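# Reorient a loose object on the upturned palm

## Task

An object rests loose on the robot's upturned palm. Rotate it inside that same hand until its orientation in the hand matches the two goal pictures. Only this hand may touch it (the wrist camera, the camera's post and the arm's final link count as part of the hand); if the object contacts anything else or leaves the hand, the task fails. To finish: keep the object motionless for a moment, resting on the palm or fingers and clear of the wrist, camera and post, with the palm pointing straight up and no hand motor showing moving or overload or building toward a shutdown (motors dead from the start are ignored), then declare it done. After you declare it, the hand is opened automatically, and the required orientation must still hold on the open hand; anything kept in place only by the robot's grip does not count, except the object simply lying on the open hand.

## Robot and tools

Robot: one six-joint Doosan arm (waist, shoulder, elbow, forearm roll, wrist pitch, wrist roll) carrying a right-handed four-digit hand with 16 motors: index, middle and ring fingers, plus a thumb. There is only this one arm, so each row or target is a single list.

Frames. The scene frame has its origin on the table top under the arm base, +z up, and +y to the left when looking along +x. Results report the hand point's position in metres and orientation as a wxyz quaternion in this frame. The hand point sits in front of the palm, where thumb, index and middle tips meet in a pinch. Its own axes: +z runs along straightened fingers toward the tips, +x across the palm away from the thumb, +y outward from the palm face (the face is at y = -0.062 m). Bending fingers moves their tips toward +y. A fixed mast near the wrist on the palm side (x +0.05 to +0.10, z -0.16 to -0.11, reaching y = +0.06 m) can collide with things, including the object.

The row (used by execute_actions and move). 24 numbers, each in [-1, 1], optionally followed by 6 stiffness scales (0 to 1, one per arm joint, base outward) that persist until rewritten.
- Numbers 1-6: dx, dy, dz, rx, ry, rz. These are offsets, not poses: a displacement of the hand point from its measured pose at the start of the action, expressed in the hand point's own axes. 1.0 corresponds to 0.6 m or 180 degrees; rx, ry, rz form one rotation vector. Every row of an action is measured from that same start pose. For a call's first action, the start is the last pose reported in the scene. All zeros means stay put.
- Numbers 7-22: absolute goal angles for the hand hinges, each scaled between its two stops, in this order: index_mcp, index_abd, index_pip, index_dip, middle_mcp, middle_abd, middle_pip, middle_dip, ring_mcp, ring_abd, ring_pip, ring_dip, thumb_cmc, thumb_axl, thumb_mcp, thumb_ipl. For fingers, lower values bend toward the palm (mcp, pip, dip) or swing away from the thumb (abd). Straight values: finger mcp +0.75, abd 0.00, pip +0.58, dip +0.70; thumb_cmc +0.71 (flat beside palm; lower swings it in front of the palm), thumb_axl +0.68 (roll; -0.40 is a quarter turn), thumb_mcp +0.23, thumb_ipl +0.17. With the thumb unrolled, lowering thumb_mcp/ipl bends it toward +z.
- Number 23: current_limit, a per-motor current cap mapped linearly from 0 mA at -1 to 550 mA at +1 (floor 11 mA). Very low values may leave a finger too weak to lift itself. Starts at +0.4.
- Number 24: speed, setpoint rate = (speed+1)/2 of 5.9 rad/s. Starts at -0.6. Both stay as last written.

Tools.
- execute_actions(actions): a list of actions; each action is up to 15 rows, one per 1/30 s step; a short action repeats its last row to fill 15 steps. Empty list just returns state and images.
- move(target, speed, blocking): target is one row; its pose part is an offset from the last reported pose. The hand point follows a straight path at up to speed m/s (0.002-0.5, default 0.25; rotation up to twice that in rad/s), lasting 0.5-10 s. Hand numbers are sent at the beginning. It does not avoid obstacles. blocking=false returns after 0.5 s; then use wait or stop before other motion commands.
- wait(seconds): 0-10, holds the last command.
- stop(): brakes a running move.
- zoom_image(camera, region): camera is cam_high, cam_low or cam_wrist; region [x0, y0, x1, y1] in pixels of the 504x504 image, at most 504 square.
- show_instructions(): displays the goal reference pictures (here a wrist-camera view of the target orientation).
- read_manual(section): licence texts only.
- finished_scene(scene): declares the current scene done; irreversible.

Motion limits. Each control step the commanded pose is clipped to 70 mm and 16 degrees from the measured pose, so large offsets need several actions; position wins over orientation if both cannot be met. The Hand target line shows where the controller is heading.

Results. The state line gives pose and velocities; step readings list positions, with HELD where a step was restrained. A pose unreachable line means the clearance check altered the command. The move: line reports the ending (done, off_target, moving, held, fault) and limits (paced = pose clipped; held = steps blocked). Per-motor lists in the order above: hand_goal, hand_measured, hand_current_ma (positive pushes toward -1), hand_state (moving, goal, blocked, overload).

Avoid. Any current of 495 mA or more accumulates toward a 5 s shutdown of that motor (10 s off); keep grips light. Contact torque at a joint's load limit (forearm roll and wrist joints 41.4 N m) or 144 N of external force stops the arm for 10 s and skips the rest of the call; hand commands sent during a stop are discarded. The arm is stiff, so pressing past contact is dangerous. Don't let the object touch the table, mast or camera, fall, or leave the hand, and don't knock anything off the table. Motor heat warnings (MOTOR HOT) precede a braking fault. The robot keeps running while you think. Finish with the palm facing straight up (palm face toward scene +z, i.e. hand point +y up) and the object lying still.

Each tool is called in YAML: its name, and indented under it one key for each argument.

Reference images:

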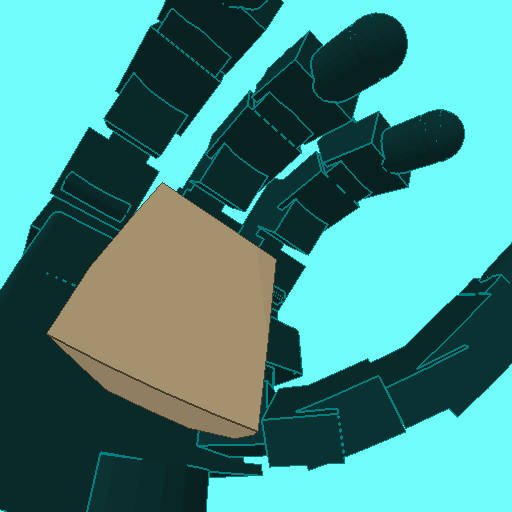

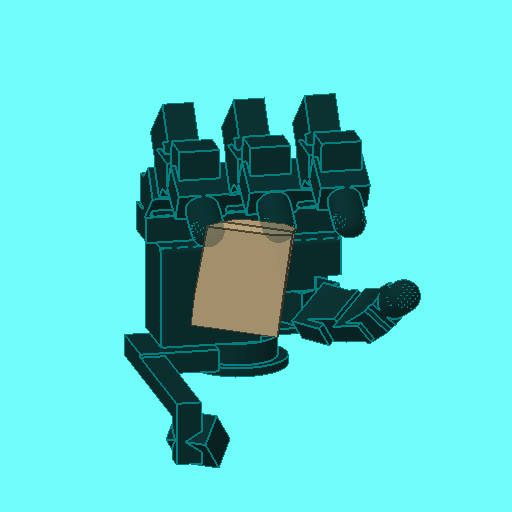

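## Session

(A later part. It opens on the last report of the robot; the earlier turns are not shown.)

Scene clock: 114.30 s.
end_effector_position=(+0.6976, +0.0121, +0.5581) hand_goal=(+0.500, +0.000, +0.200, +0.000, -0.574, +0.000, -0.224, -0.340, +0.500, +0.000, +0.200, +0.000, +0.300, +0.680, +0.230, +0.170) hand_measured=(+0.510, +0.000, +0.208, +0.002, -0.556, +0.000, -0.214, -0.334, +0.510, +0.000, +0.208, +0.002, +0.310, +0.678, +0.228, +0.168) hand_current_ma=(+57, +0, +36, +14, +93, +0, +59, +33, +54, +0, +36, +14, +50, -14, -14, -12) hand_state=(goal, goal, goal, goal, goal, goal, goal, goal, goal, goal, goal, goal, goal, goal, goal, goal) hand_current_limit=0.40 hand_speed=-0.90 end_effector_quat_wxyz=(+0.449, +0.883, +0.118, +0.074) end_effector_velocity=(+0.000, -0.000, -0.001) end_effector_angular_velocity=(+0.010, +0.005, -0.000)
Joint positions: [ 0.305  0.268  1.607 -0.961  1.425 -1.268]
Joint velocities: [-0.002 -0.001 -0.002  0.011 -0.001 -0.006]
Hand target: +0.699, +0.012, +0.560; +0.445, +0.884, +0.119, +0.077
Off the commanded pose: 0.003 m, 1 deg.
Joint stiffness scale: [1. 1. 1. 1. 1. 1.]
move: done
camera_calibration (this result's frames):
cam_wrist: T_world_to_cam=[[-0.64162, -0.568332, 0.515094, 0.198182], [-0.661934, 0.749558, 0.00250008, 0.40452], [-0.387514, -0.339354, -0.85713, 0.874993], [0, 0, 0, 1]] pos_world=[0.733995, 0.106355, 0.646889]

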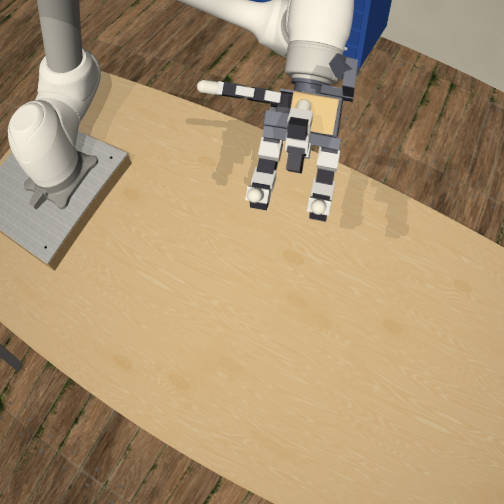

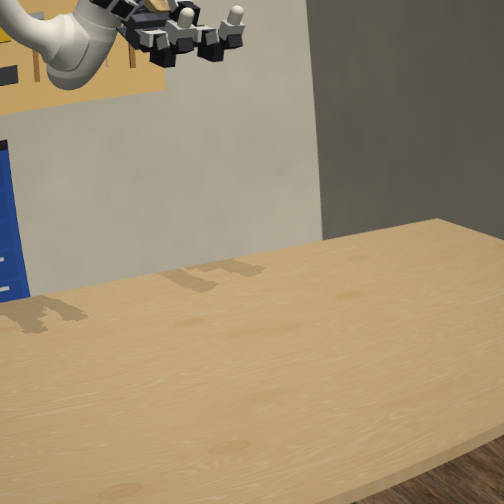

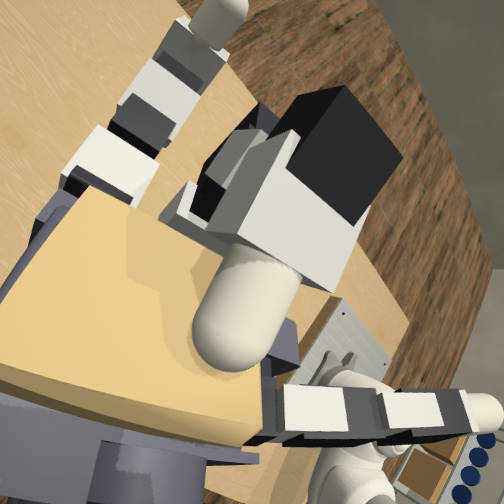

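move:
  target: [0,0,0,0,0,0,0.5,0,0.2,0,-0.575,0,-0.225,-0.34,-0.575,0,-0.225,-0.34,0.3,0.68,0.23,0.17,0.4,-0.7]

move:
  target: [0,0,0,0,0,0,0.5,0,0.2,0,-0.575,0,-0.225,-0.34,-0.36,0,-0.38,-0.52,0.3,0.68,0.23,0.17,0.4,-0.9]

move:
  target: [0,0,0,0,0,0,0.5,0,0.2,0,-0.575,0,-0.225,-0.34,-0.14,0,-0.51,-0.68,0.3,0.68,0.23,0.17,0.4,-0.9]

Scene clock: 126.97 s.
end_effector_position=(+0.6977, +0.0121, +0.5579) hand_goal=(+0.500, +0.000, +0.200, +0.000, -0.574, +0.000, -0.224, -0.340, -0.574, +0.000, -0.224, -0.340, +0.300, +0.680, +0.230, +0.170) hand_measured=(+0.510, +0.000, +0.208, +0.002, -0.556, +0.000, -0.214, -0.334, -0.558, +0.000, -0.222, -0.338, +0.310, +0.678, +0.228, +0.168) hand_current_ma=(+57, +0, +36, +14, +93, +0, +59, +33, +87, +0, +7, +11, +50, -14, -14, -12) hand_state=(goal, goal, goal, goal, goal, goal, goal, goal, goal, goal, goal, goal, goal, goal, goal, goal) hand_current_limit=0.40 hand_speed=-0.70 end_effector_quat_wxyz=(+0.448, +0.883, +0.118, +0.074) end_effector_velocity=(+0.000, -0.000, +0.000) end_effector_angular_velocity=(-0.001, +0.001, +0.000)
Joint positions: [ 0.305  0.268  1.607 -0.96   1.425 -1.269]
Joint velocities: [-0.     0.    -0.    -0.     0.001 -0.001]
Hand target: +0.698, +0.012, +0.558; +0.449, +0.883, +0.118, +0.074
Off the commanded pose: 0.000 m, 0 deg.
Joint stiffness scale: [1. 1. 1. 1. 1. 1.]
move: done
camera_calibration (this result's frames):
cam_wrist: T_world_to_cam=[[-0.641302, -0.568765, 0.515012, 0.198089], [-0.66193, 0.749557, 0.0035438, 0.403949], [-0.388047, -0.338629, -0.857175, 0.875235], [0, 0, 0, 1]] pos_world=[0.734053, 0.106263, 0.64678]

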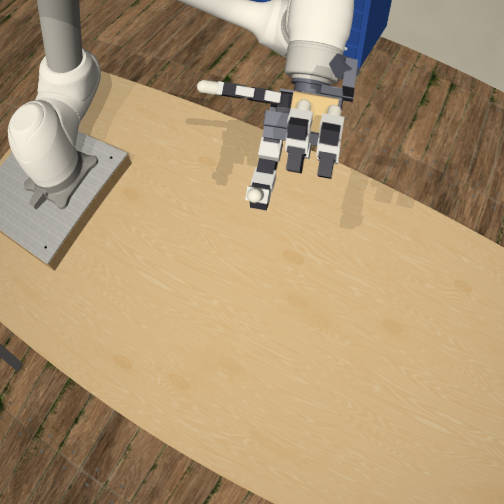

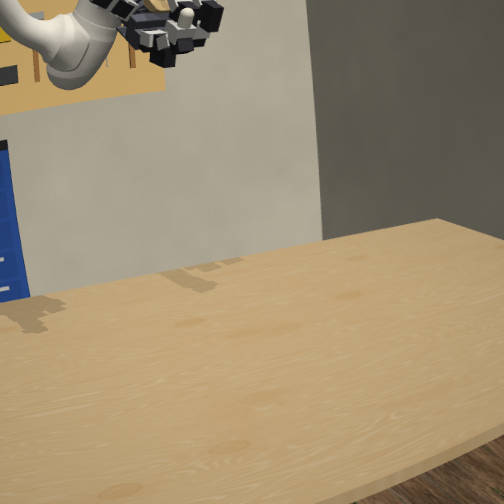

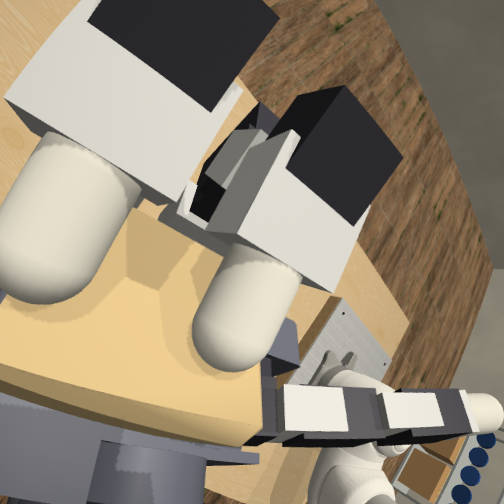

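Scene clock: 128.13 s.
end_effector_position=(+0.6977, +0.0121, +0.5579) hand_goal=(+0.500, +0.000, +0.200, +0.000, -0.574, +0.000, -0.224, -0.340, -0.360, +0.000, -0.380, -0.520, +0.300, +0.680, +0.230, +0.170) hand_measured=(+0.510, +0.000, +0.208, +0.002, -0.556, +0.000, -0.214, -0.334, -0.352, +0.000, -0.360, -0.506, +0.310, +0.678, +0.228, +0.168) hand_current_ma=(+57, +0, +36, +14, +96, +0, +59, +33, +43, +0, +102, +73, +50, -14, -14, -12) hand_state=(goal, goal, goal, goal, goal, goal, goal, goal, goal, goal, blocked, goal, goal, goal, goal, goal) hand_current_limit=0.40 hand_speed=-0.90 end_effector_quat_wxyz=(+0.448, +0.883, +0.118, +0.074) end_effector_velocity=(+0.000, -0.000, +0.000) end_effector_angular_velocity=(+0.000, -0.001, -0.000)
Joint positions: [ 0.305  0.268  1.607 -0.96   1.425 -1.269]
Joint velocities: [-0.  0. -0.  0. -0.  0.]
Hand target: +0.698, +0.012, +0.558; +0.448, +0.883, +0.118, +0.074
Off the commanded pose: 0.000 m, 0 deg.
Joint stiffness scale: [1. 1. 1. 1. 1. 1.]
move: done
camera_calibration (this result's frames):
cam_wrist: T_world_to_cam=[[-0.641302, -0.568765, 0.515012, 0.198089], [-0.66193, 0.749557, 0.00354378, 0.403949], [-0.388047, -0.338629, -0.857175, 0.875235], [0, 0, 0, 1]] pos_world=[0.734053, 0.106263, 0.64678]

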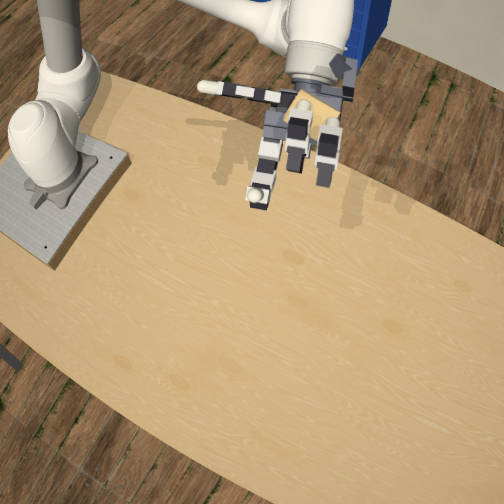

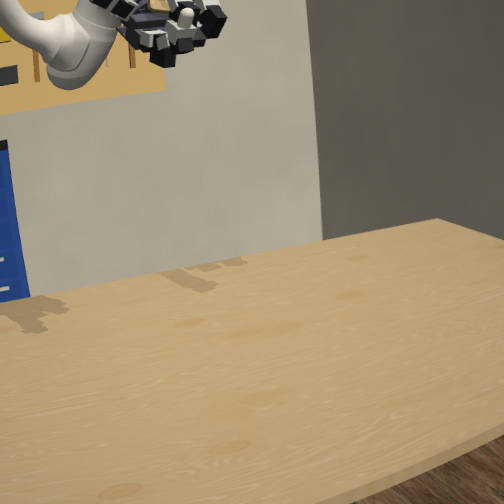

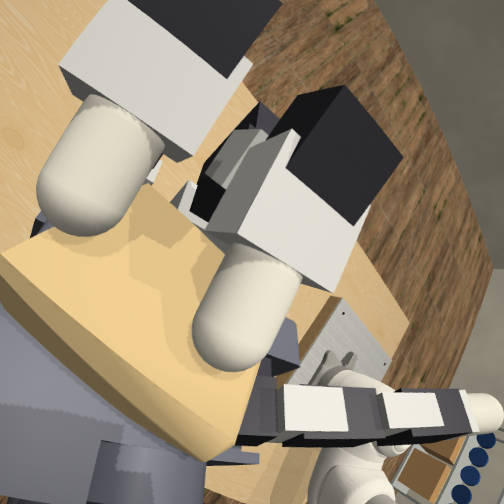

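Scene clock: 129.33 s.
end_effector_position=(+0.6977, +0.0121, +0.5579) hand_goal=(+0.500, +0.000, +0.200, +0.000, -0.574, +0.000, -0.224, -0.340, -0.140, +0.000, -0.510, -0.680, +0.300, +0.680, +0.230, +0.170) hand_measured=(+0.510, +0.000, +0.208, +0.002, -0.556, +0.000, -0.214, -0.334, -0.136, +0.000, -0.508, -0.678, +0.310, +0.678, +0.228, +0.168) hand_current_ma=(+57, +0, +36, +14, +96, +0, +59, +33, +27, +0, +10, +11, +50, -14, -14, -12) hand_state=(goal, goal, goal, goal, goal, goal, goal, goal, goal, goal, goal, goal, goal, goal, goal, goal) hand_current_limit=0.40 hand_speed=-0.90 end_effector_quat_wxyz=(+0.448, +0.883, +0.118, +0.074) end_effector_velocity=(-0.000, +0.000, -0.000) end_effector_angular_velocity=(-0.000, +0.001, -0.000)
Joint positions: [ 0.305  0.268  1.607 -0.96   1.425 -1.269]
Joint velocities: [ 0.     0.     0.    -0.     0.001  0.   ]
Hand target: +0.698, +0.012, +0.558; +0.448, +0.883, +0.118, +0.074
Off the commanded pose: 0.000 m, 0 deg.
Joint stiffness scale: [1. 1. 1. 1. 1. 1.]
move: done
camera_calibration (this result's frames):
cam_wrist: T_world_to_cam=[[-0.641302, -0.568765, 0.515012, 0.198089], [-0.66193, 0.749557, 0.00354366, 0.403949], [-0.388047, -0.33863, -0.857175, 0.875235], [0, 0, 0, 1]] pos_world=[0.734053, 0.106263, 0.64678]

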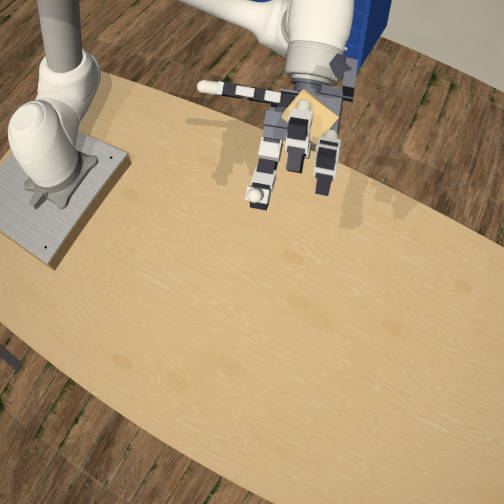

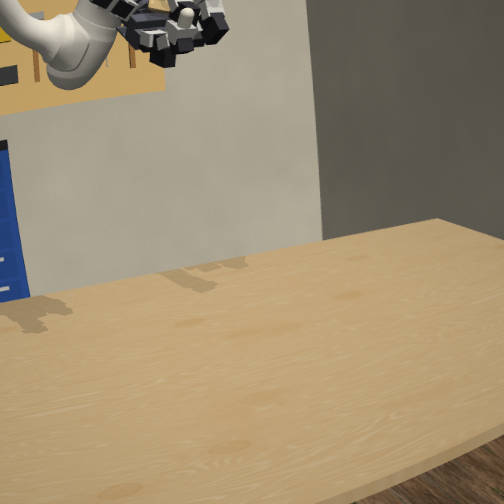

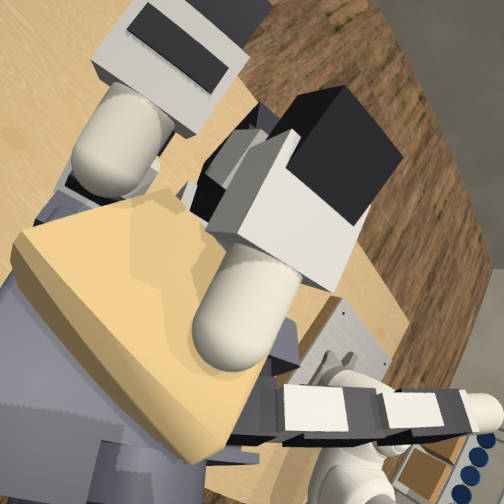

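move:
  target: [0,0,0,0,0,0,0.5,0,0.2,0,-0.575,0,-0.225,-0.34,-0.4,0,-0.1,0.1,0.3,0.68,0.23,0.17,0.4,-0.7]

move:
  target: [0,0,0,0,0,0,0.5,0,0.2,0,-0.575,0,-0.225,-0.34,-0.83,0,-0.22,0.05,0.3,0.68,0.23,0.17,0.4,-0.8]

move:
  target: [0,0,0,0,0,0,0.5,0,0.2,0,-0.575,0,-0.225,-0.34,-0.65,0,-0.3,-0.42,0.3,0.68,0.23,0.17,0.4,-0.9]

move:
  target: [0,0,0,0,0,0,0.5,0,0.2,0,-0.575,0,-0.225,-0.34,-0.25,0,-0.51,-0.68,0.3,0.68,0.23,0.17,0.4,-0.9]

Scene clock: 144.90 s.
end_effector_position=(+0.6977, +0.0121, +0.5579) hand_goal=(+0.500, +0.000, +0.200, +0.000, -0.574, +0.000, -0.224, -0.340, -0.400, +0.000, -0.100, +0.100, +0.300, +0.680, +0.230, +0.170) hand_measured=(+0.510, +0.000, +0.208, +0.002, -0.556, +0.000, -0.214, -0.334, -0.386, +0.000, -0.104, +0.096, +0.310, +0.678, +0.228, +0.168) hand_current_ma=(+57, +0, +36, +14, +96, +0, +59, +33, +78, +0, -18, -19, +50, -14, -14, -12) hand_state=(goal, goal, goal, goal, goal, goal, goal, goal, goal, goal, goal, goal, goal, goal, goal, goal) hand_current_limit=0.40 hand_speed=-0.70 end_effector_quat_wxyz=(+0.448, +0.883, +0.118, +0.074) end_effector_velocity=(+0.000, +0.000, -0.000) end_effector_angular_velocity=(+0.000, -0.001, -0.000)
Joint positions: [ 0.305  0.268  1.607 -0.96   1.425 -1.269]
Joint velocities: [ 0.     0.     0.    -0.    -0.001  0.001]
Hand target: +0.698, +0.012, +0.558; +0.448, +0.883, +0.118, +0.074
Off the commanded pose: 0.000 m, 0 deg.
Joint stiffness scale: [1. 1. 1. 1. 1. 1.]
move: done
camera_calibration (this result's frames):
cam_wrist: T_world_to_cam=[[-0.641302, -0.568765, 0.515012, 0.198089], [-0.66193, 0.749557, 0.00354382, 0.403949], [-0.388047, -0.338629, -0.857175, 0.875235], [0, 0, 0, 1]] pos_world=[0.734053, 0.106263, 0.64678]

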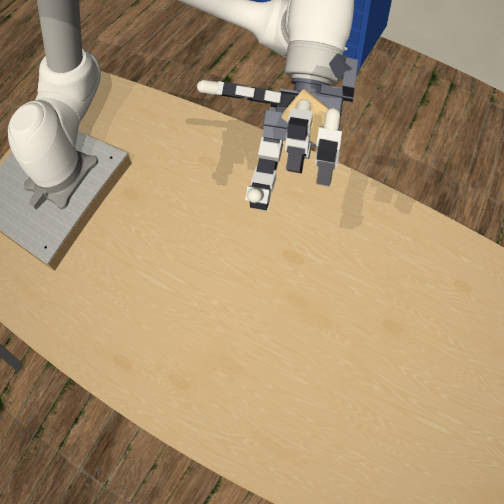

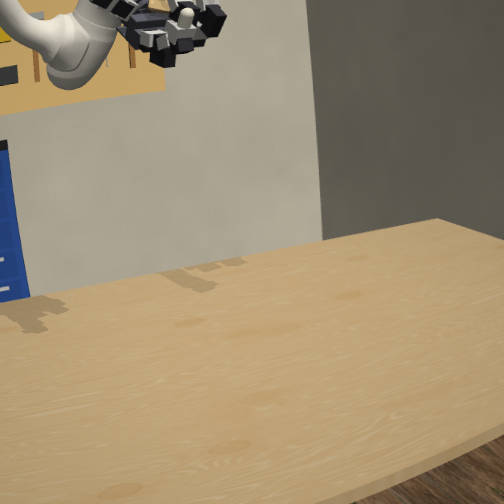

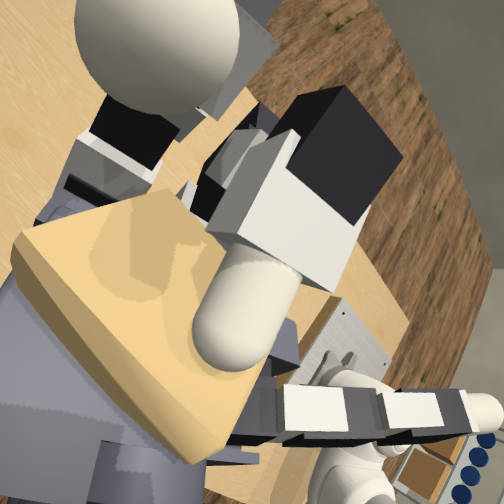

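Scene clock: 145.97 s.
end_effector_position=(+0.6977, +0.0121, +0.5579) hand_goal=(+0.500, +0.000, +0.200, +0.000, -0.574, +0.000, -0.224, -0.340, -0.830, +0.000, -0.220, +0.050, +0.300, +0.680, +0.230, +0.170) hand_measured=(+0.510, +0.000, +0.208, +0.002, -0.556, +0.000, -0.214, -0.334, -0.782, +0.000, -0.216, +0.052, +0.310, +0.678, +0.228, +0.168) hand_current_ma=(+57, +0, +36, +14, +96, +0, +59, +33, +272, +0, +24, +9, +50, -14, -14, -12) hand_state=(goal, goal, goal, goal, goal, goal, goal, goal, blocked, goal, goal, goal, goal, goal, goal, goal) hand_current_limit=0.40 hand_speed=-0.80 end_effector_quat_wxyz=(+0.448, +0.883, +0.118, +0.074) end_effector_velocity=(-0.000, -0.000, +0.000) end_effector_angular_velocity=(-0.000, -0.000, -0.001)
Joint positions: [ 0.305  0.268  1.607 -0.96   1.425 -1.269]
Joint velocities: [ 0.    -0.     0.    -0.     0.001  0.001]
Hand target: +0.698, +0.012, +0.558; +0.448, +0.883, +0.118, +0.074
Off the commanded pose: 0.000 m, 0 deg.
Joint stiffness scale: [1. 1. 1. 1. 1. 1.]
move: done
camera_calibration (this result's frames):
cam_wrist: T_world_to_cam=[[-0.641302, -0.568765, 0.515012, 0.198089], [-0.66193, 0.749557, 0.00354362, 0.403949], [-0.388047, -0.33863, -0.857175, 0.875235], [0, 0, 0, 1]] pos_world=[0.734053, 0.106263, 0.64678]

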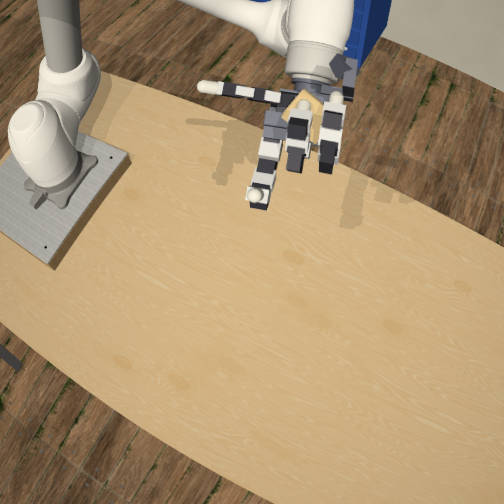

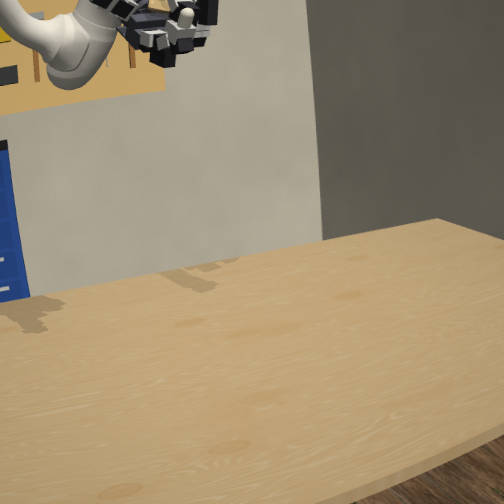

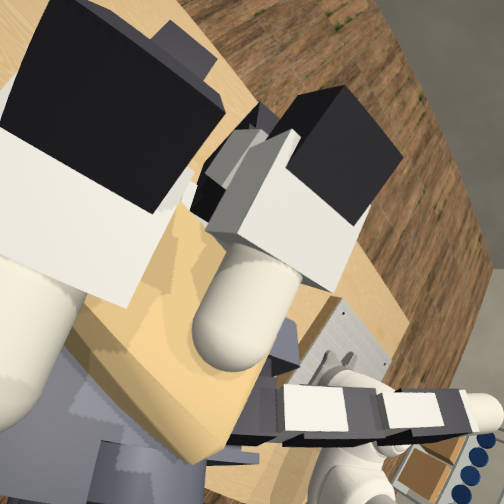

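Scene clock: 147.90 s.
end_effector_position=(+0.6977, +0.0121, +0.5579) hand_goal=(+0.500, +0.000, +0.200, +0.000, -0.574, +0.000, -0.224, -0.340, -0.650, +0.000, -0.300, -0.420, +0.300, +0.680, +0.230, +0.170) hand_measured=(+0.510, +0.000, +0.208, +0.002, -0.546, -0.004, -0.222, -0.338, -0.652, -0.006, -0.264, -0.296, +0.310, +0.678, +0.228, +0.168) hand_current_ma=(+57, +0, +36, +14, +156, -19, +12, +14, -15, -28, +183, +384, +50, -14, -14, -12) hand_state=(goal, goal, goal, goal, blocked, goal, goal, goal, goal, goal, blocked, blocked, goal, goal, goal, goal) hand_current_limit=0.40 hand_speed=-0.90 end_effector_quat_wxyz=(+0.448, +0.883, +0.118, +0.074) end_effector_velocity=(+0.000, +0.000, -0.000) end_effector_angular_velocity=(-0.000, +0.000, -0.000)
Joint positions: [ 0.305  0.268  1.607 -0.96   1.425 -1.269]
Joint velocities: [ 0.  0. -0. -0.  0.  0.]
Hand target: +0.698, +0.012, +0.558; +0.448, +0.883, +0.118, +0.074
Off the commanded pose: 0.000 m, 0 deg.
Joint stiffness scale: [1. 1. 1. 1. 1. 1.]
move: done
camera_calibration (this result's frames):
cam_wrist: T_world_to_cam=[[-0.641302, -0.568765, 0.515012, 0.198089], [-0.66193, 0.749558, 0.00354383, 0.403949], [-0.388047, -0.338629, -0.857176, 0.875235], [0, 0, 0, 1]] pos_world=[0.734053, 0.106263, 0.64678]

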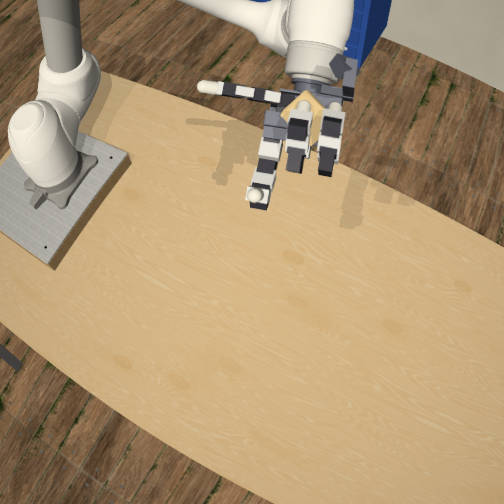

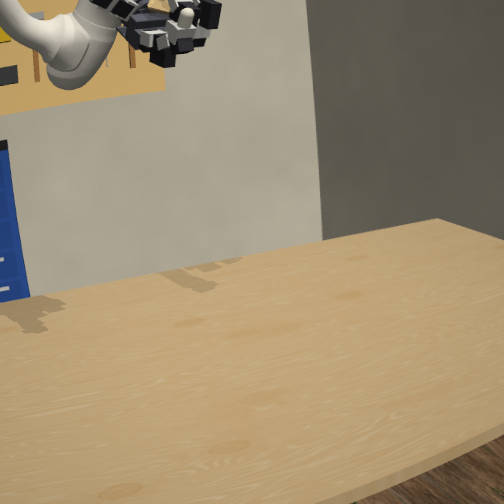

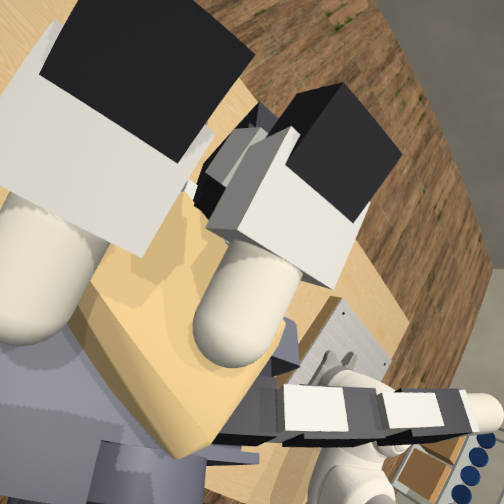

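Scene clock: 150.00 s.
end_effector_position=(+0.6977, +0.0121, +0.5579) hand_goal=(+0.500, +0.000, +0.200, +0.000, -0.574, +0.000, -0.224, -0.340, -0.250, +0.000, -0.510, -0.680, +0.300, +0.680, +0.230, +0.170) hand_measured=(+0.510, +0.000, +0.208, +0.002, -0.544, -0.006, -0.222, -0.338, -0.224, -0.002, -0.416, -0.634, +0.310, +0.678, +0.228, +0.168) hand_current_ma=(+57, +0, +36, +14, +159, -25, +7, +11, +146, -10, +385, +246, +50, -14, -14, -12) hand_state=(goal, goal, goal, goal, blocked, goal, goal, goal, blocked, goal, blocked, blocked, goal, goal, goal, goal) hand_current_limit=0.40 hand_speed=-0.90 end_effector_quat_wxyz=(+0.448, +0.883, +0.118, +0.074) end_effector_velocity=(+0.000, +0.000, -0.000) end_effector_angular_velocity=(+0.000, +0.001, +0.002)
Joint positions: [ 0.305  0.268  1.607 -0.96   1.425 -1.269]
Joint velocities: [ 0.    -0.     0.     0.    -0.001 -0.002]
Hand target: +0.698, +0.012, +0.558; +0.448, +0.883, +0.118, +0.074
Off the commanded pose: 0.000 m, 0 deg.
Joint stiffness scale: [1. 1. 1. 1. 1. 1.]
move: done
camera_calibration (this result's frames):
cam_wrist: T_world_to_cam=[[-0.641302, -0.568765, 0.515012, 0.198089], [-0.66193, 0.749557, 0.00354361, 0.403949], [-0.388047, -0.33863, -0.857175, 0.875235], [0, 0, 0, 1]] pos_world=[0.734053, 0.106263, 0.64678]

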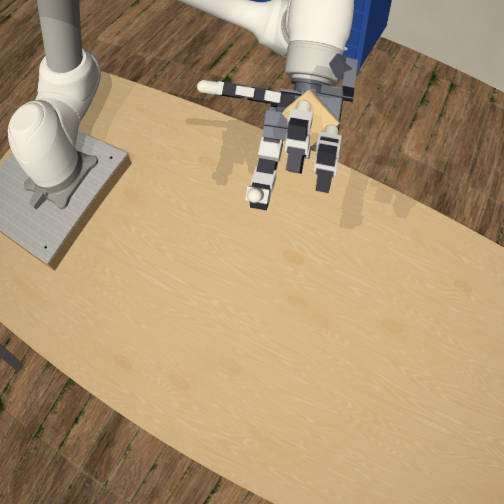

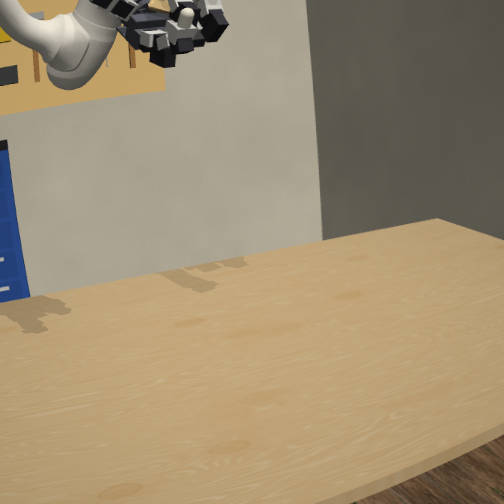

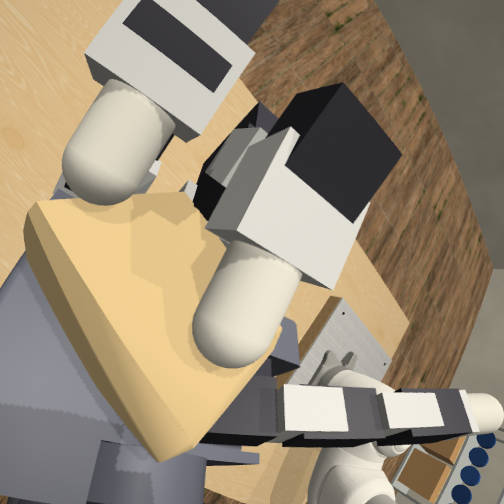

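move:
  target: [0,0,0,-0.2,0,0,0.5,0,0.2,0,-0.575,0,-0.225,-0.34,-0.3,0,-0.42,-0.58,0.3,0.68,0.23,0.17,0.4,-0.9]
  speed: 0.15

move:
  target: [0,0,0,0,0,0,0.5,0,0.2,0,0.6,0,0.2,0,-0.3,0,-0.42,-0.58,0.3,0.68,0.23,0.17,0.4,-0.6]

move:
  target: [0,0,0,0,0,0,0.5,0,0.2,0,0.6,0,0.2,0,-0.3,0,-0.42,-0.58,-0.7,0.68,0.23,0.17,0.4,-0.85]

zoom_image:
  camera: "cam_high"
  region: [200,60,400,260]

Scene clock: 158.80 s.
end_effector_position=(+0.6991, +0.0131, +0.5594) hand_goal=(+0.500, +0.000, +0.200, +0.000, -0.574, +0.000, -0.224, -0.340, -0.300, +0.000, -0.420, -0.580, +0.300, +0.680, +0.230, +0.170) hand_measured=(+0.512, +0.000, +0.206, +0.002, -0.550, -0.002, -0.218, -0.338, -0.262, +0.000, -0.406, -0.582, +0.310, +0.678, +0.228, +0.168) hand_current_ma=(+62, +0, +35, +14, +131, -12, +27, +11, +218, -3, +68, -6, +51, -14, -14, -12) hand_state=(goal, goal, goal, goal, blocked, goal, goal, goal, blocked, goal, goal, goal, goal, goal, goal, goal) hand_current_limit=0.40 hand_speed=-0.90 end_effector_quat_wxyz=(+0.696, +0.704, +0.091, +0.109) end_effector_velocity=(-0.001, -0.000, +0.002) end_effector_angular_velocity=(-0.009, -0.004, -0.002)
Joint positions: [ 0.303  0.386  1.761 -1.54   1.61  -0.966]
Joint velocities: [-0.001  0.001  0.001 -0.008  0.006  0.003]
Hand target: +0.698, +0.012, +0.558; +0.699, +0.701, +0.089, +0.107
Off the commanded pose: 0.002 m, 1 deg.
Joint stiffness scale: [1. 1. 1. 1. 1. 1.]
move: done
camera_calibration (this result's frames):
cam_wrist: T_world_to_cam=[[-0.749178, -0.20893, 0.628554, 0.20603], [-0.606861, 0.596777, -0.524954, 0.663278], [-0.265428, -0.774729, -0.573884, 0.638896], [0, 0, 0, 1]] pos_world=[0.726451, 0.142188, 0.585342]

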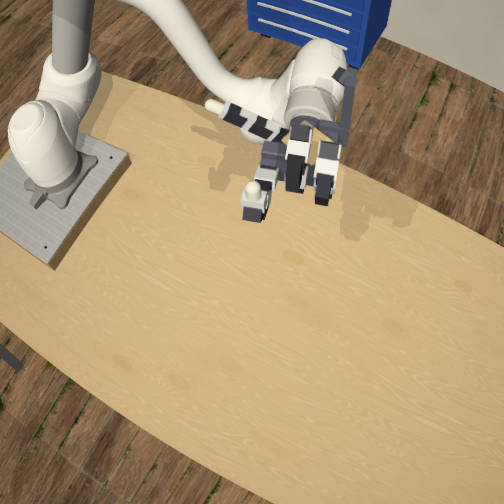

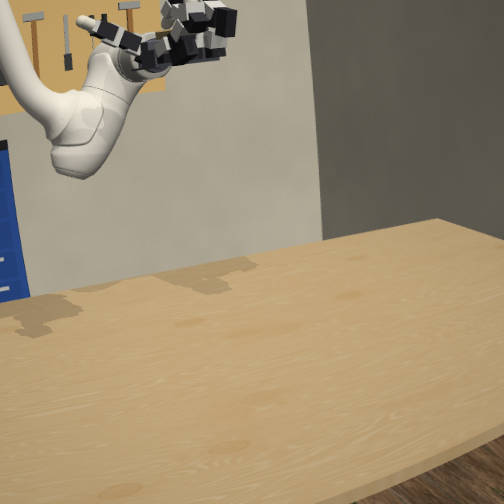

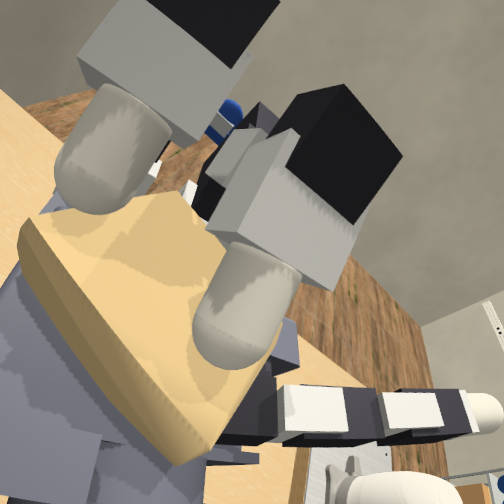

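Scene clock: 160.33 s.
end_effector_position=(+0.6991, +0.0131, +0.5594) hand_goal=(+0.500, +0.000, +0.200, +0.000, +0.600, +0.000, +0.200, +0.000, -0.300, +0.000, -0.420, -0.580, +0.300, +0.680, +0.230, +0.170) hand_measured=(+0.512, +0.000, +0.206, +0.002, +0.610, -0.002, +0.200, -0.002, -0.264, +0.000, -0.406, -0.578, +0.310, +0.678, +0.228, +0.168) hand_current_ma=(+62, +0, +35, +14, +49, -12, +0, -14, +204, -3, +69, +10, +51, -14, -14, -12) hand_state=(goal, goal, goal, goal, goal, goal, goal, goal, blocked, goal, goal, goal, goal, goal, goal, goal) hand_current_limit=0.40 hand_speed=-0.60 end_effector_quat_wxyz=(+0.696, +0.704, +0.091, +0.109) end_effector_velocity=(+0.000, +0.000, +0.000) end_effector_angular_velocity=(+0.000, -0.001, +0.000)
Joint positions: [ 0.303  0.386  1.761 -1.54   1.61  -0.966]
Joint velocities: [-0.     0.    -0.001 -0.    -0.    -0.   ]
Hand target: +0.699, +0.013, +0.559; +0.696, +0.704, +0.091, +0.109
Off the commanded pose: 0.000 m, 0 deg.
Joint stiffness scale: [1. 1. 1. 1. 1. 1.]
move: done
camera_calibration (this result's frames):
cam_wrist: T_world_to_cam=[[-0.749231, -0.208841, 0.628521, 0.206067], [-0.606815, 0.596708, -0.525086, 0.663329], [-0.265384, -0.774807, -0.573799, 0.638831], [0, 0, 0, 1]] pos_world=[0.726445, 0.142192, 0.585348]

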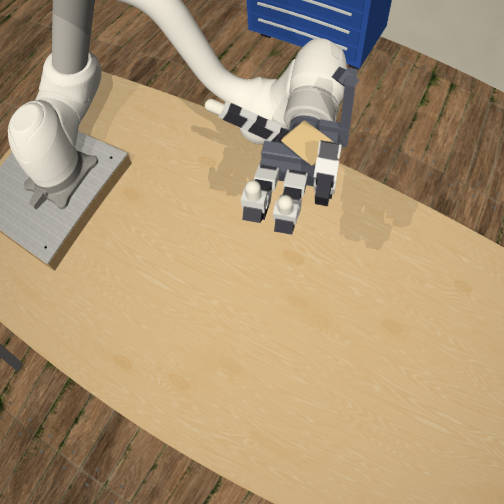

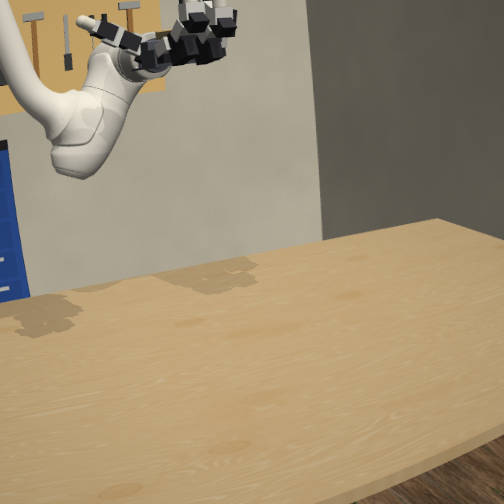

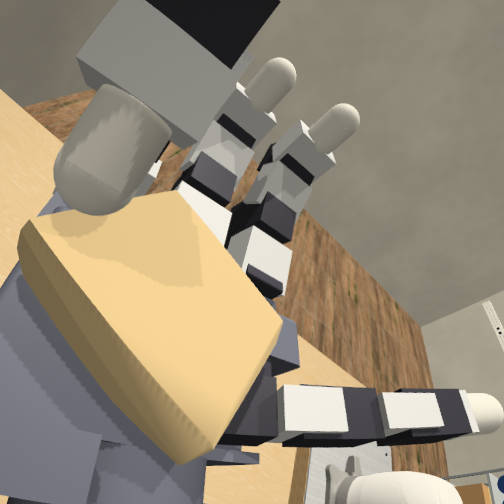

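Scene clock: 163.33 s.
end_effector_position=(+0.6991, +0.0131, +0.5594) hand_goal=(+0.500, +0.000, +0.200, +0.000, +0.600, +0.000, +0.200, +0.000, -0.300, +0.000, -0.420, -0.580, -0.700, +0.680, +0.230, +0.170) hand_measured=(+0.512, +0.000, +0.206, +0.002, +0.610, -0.002, +0.200, -0.002, -0.266, +0.002, -0.402, -0.576, -0.670, +0.678, +0.228, +0.168) hand_current_ma=(+62, +0, +35, +14, +49, -12, +0, -14, +199, +10, +89, +20, +151, -13, -14, -12) hand_state=(goal, goal, goal, goal, goal, goal, goal, goal, blocked, goal, goal, goal, blocked, goal, goal, goal) hand_current_limit=0.40 hand_speed=-0.85 end_effector_quat_wxyz=(+0.696, +0.704, +0.091, +0.109) end_effector_velocity=(-0.000, -0.000, +0.000) end_effector_angular_velocity=(+0.000, -0.001, -0.000)
Joint positions: [ 0.303  0.386  1.761 -1.54   1.61  -0.966]
Joint velocities: [-0.    -0.    -0.     0.     0.     0.001]
Hand target: +0.699, +0.013, +0.559; +0.696, +0.704, +0.091, +0.109
Off the commanded pose: 0.000 m, 0 deg.
Joint stiffness scale: [1. 1. 1. 1. 1. 1.]
move: done
camera_calibration (this result's frames):
cam_wrist: T_world_to_cam=[[-0.749231, -0.208841, 0.628521, 0.206067], [-0.606815, 0.596708, -0.525086, 0.663329], [-0.265384, -0.774807, -0.573799, 0.638831], [0, 0, 0, 1]] pos_world=[0.726445, 0.142192, 0.585349]

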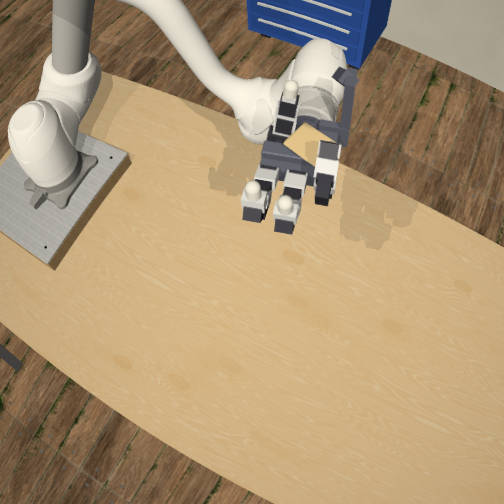

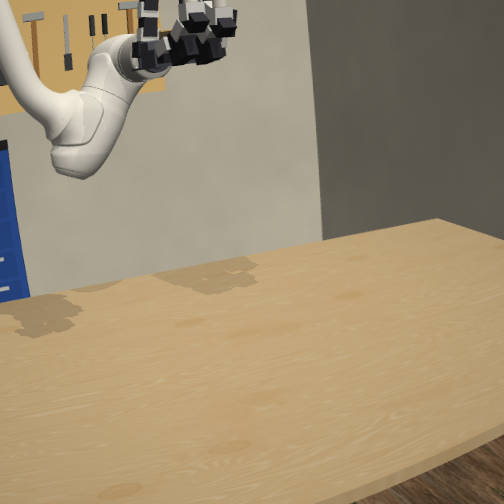

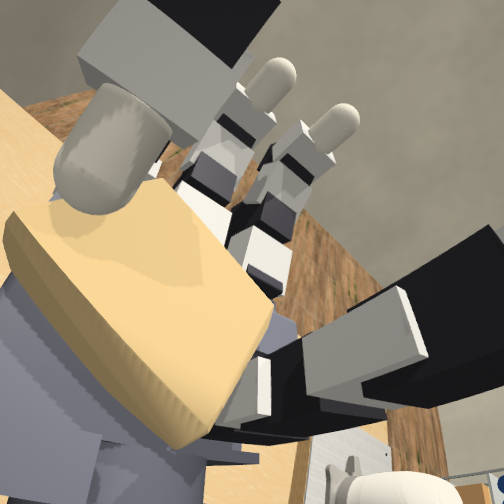

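Region (200, 60, 400, 260) of cam_high's 504x504 image, scaled by 2.520, with more detail than that image has.

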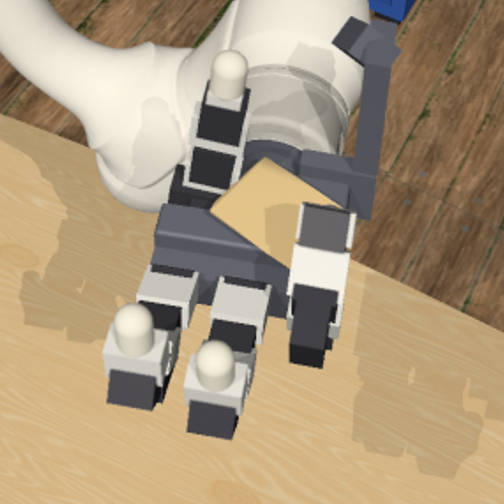

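move:
  target: [0,0,0,0,0,0,0.5,0,0.2,0,0.6,0,0.2,0,-0.3,0,-0.42,-0.58,0.25,-0.4,-0.44,-0.91,0.4,-0.6]

move:
  target: [0,0,0,0,0,0,0.5,0,0.2,0,0.6,0,0.2,0,-0.3,0,-0.42,-0.58,-0.03,-0.4,-0.44,-0.91,0.4,-0.85]

zoom_image:
  camera: "cam_high"
  region: [200,60,400,260]

Scene clock: 177.33 s.
end_effector_position=(+0.6991, +0.0131, +0.5594) hand_goal=(+0.500, +0.000, +0.200, +0.000, +0.600, +0.000, +0.200, +0.000, -0.300, +0.000, -0.420, -0.580, +0.250, -0.400, -0.440, -0.910) hand_measured=(+0.512, +0.000, +0.206, +0.002, +0.610, -0.002, +0.200, -0.002, -0.266, +0.002, -0.402, -0.576, +0.250, -0.398, -0.440, -0.910) hand_current_ma=(+62, +0, +35, +14, +49, -12, +0, -14, +199, +10, +89, +23, +0, +15, +2, +3) hand_state=(goal, goal, goal, goal, goal, goal, goal, goal, blocked, goal, goal, goal, goal, goal, goal, goal) hand_current_limit=0.40 hand_speed=-0.60 end_effector_quat_wxyz=(+0.696, +0.704, +0.091, +0.109) end_effector_velocity=(-0.000, +0.000, -0.000) end_effector_angular_velocity=(-0.000, -0.000, +0.000)
Joint positions: [ 0.303  0.386  1.761 -1.54   1.61  -0.966]
Joint velocities: [ 0. -0.  0. -0.  0.  0.]
Hand target: +0.699, +0.013, +0.559; +0.696, +0.704, +0.091, +0.109
Off the commanded pose: 0.000 m, 0 deg.
Joint stiffness scale: [1. 1. 1. 1. 1. 1.]
move: done
camera_calibration (this result's frames):
cam_wrist: T_world_to_cam=[[-0.749231, -0.208841, 0.628521, 0.206067], [-0.606815, 0.596707, -0.525086, 0.663329], [-0.265384, -0.774807, -0.573799, 0.638831], [0, 0, 0, 1]] pos_world=[0.726445, 0.142192, 0.585348]

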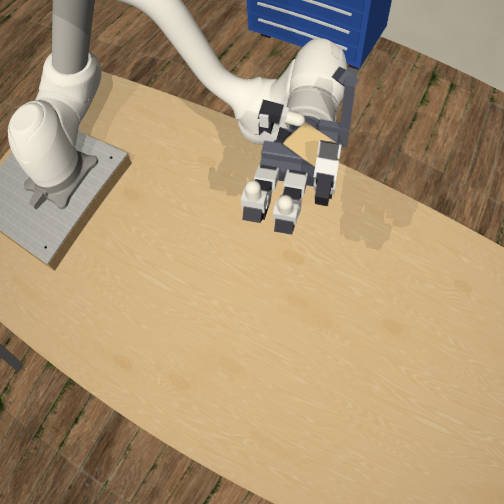

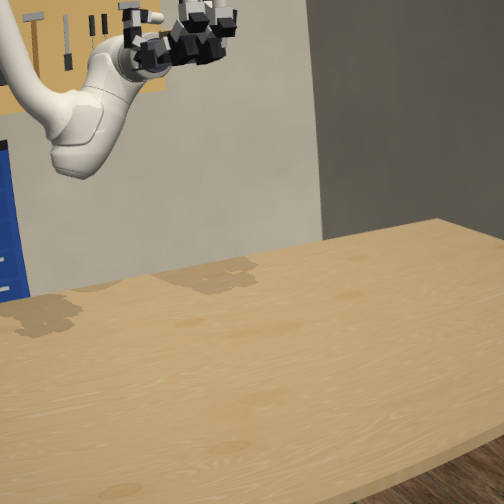

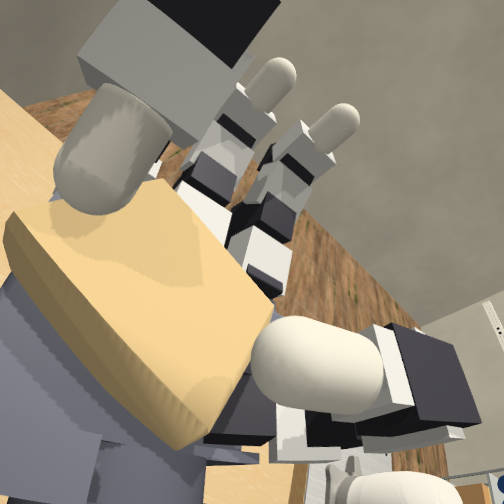

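Scene clock: 178.30 s.
end_effector_position=(+0.6991, +0.0131, +0.5594) hand_goal=(+0.500, +0.000, +0.200, +0.000, +0.600, +0.000, +0.200, +0.000, -0.300, +0.000, -0.420, -0.580, -0.030, -0.400, -0.440, -0.910) hand_measured=(+0.512, +0.000, +0.206, +0.002, +0.610, -0.002, +0.200, -0.002, -0.266, +0.002, -0.402, -0.576, -0.002, -0.398, -0.436, -0.910) hand_current_ma=(+62, +0, +35, +14, +49, -12, +0, -14, +199, +10, +89, +23, +141, +15, +31, +3) hand_state=(goal, goal, goal, goal, goal, goal, goal, goal, blocked, goal, goal, goal, blocked, goal, goal, goal) hand_current_limit=0.40 hand_speed=-0.85 end_effector_quat_wxyz=(+0.696, +0.704, +0.091, +0.109) end_effector_velocity=(+0.000, -0.000, -0.001) end_effector_angular_velocity=(-0.000, +0.001, +0.000)
Joint positions: [ 0.303  0.386  1.761 -1.54   1.61  -0.966]
Joint velocities: [-0.     0.001  0.    -0.    -0.001 -0.001]
Hand target: +0.699, +0.013, +0.559; +0.696, +0.704, +0.091, +0.109
Off the commanded pose: 0.000 m, 0 deg.
Joint stiffness scale: [1. 1. 1. 1. 1. 1.]
move: done
camera_calibration (this result's frames):
cam_wrist: T_world_to_cam=[[-0.749231, -0.208841, 0.628521, 0.206067], [-0.606815, 0.596707, -0.525086, 0.663329], [-0.265384, -0.774807, -0.573799, 0.638831], [0, 0, 0, 1]] pos_world=[0.726445, 0.142192, 0.585348]

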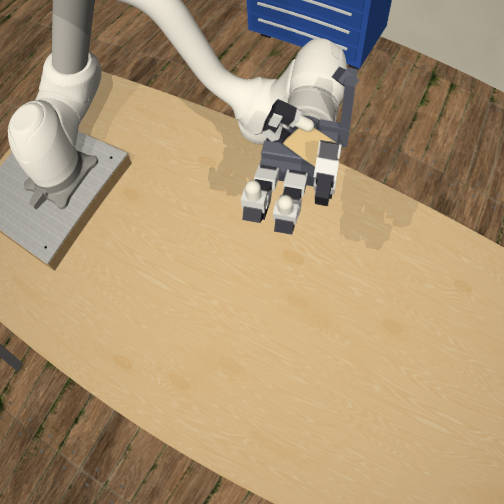

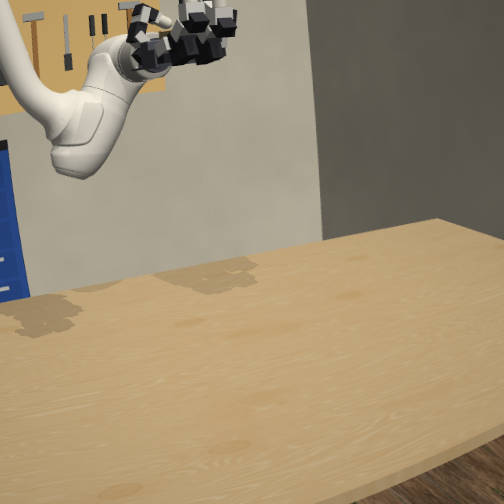

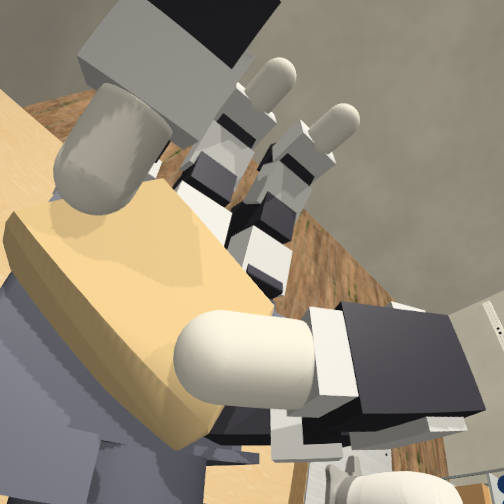

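Region (200, 60, 400, 260) of cam_high's 504x504 image, scaled by 2.520, with more detail than that image has.

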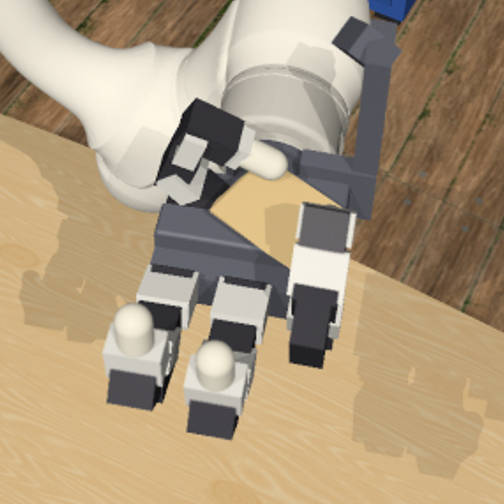

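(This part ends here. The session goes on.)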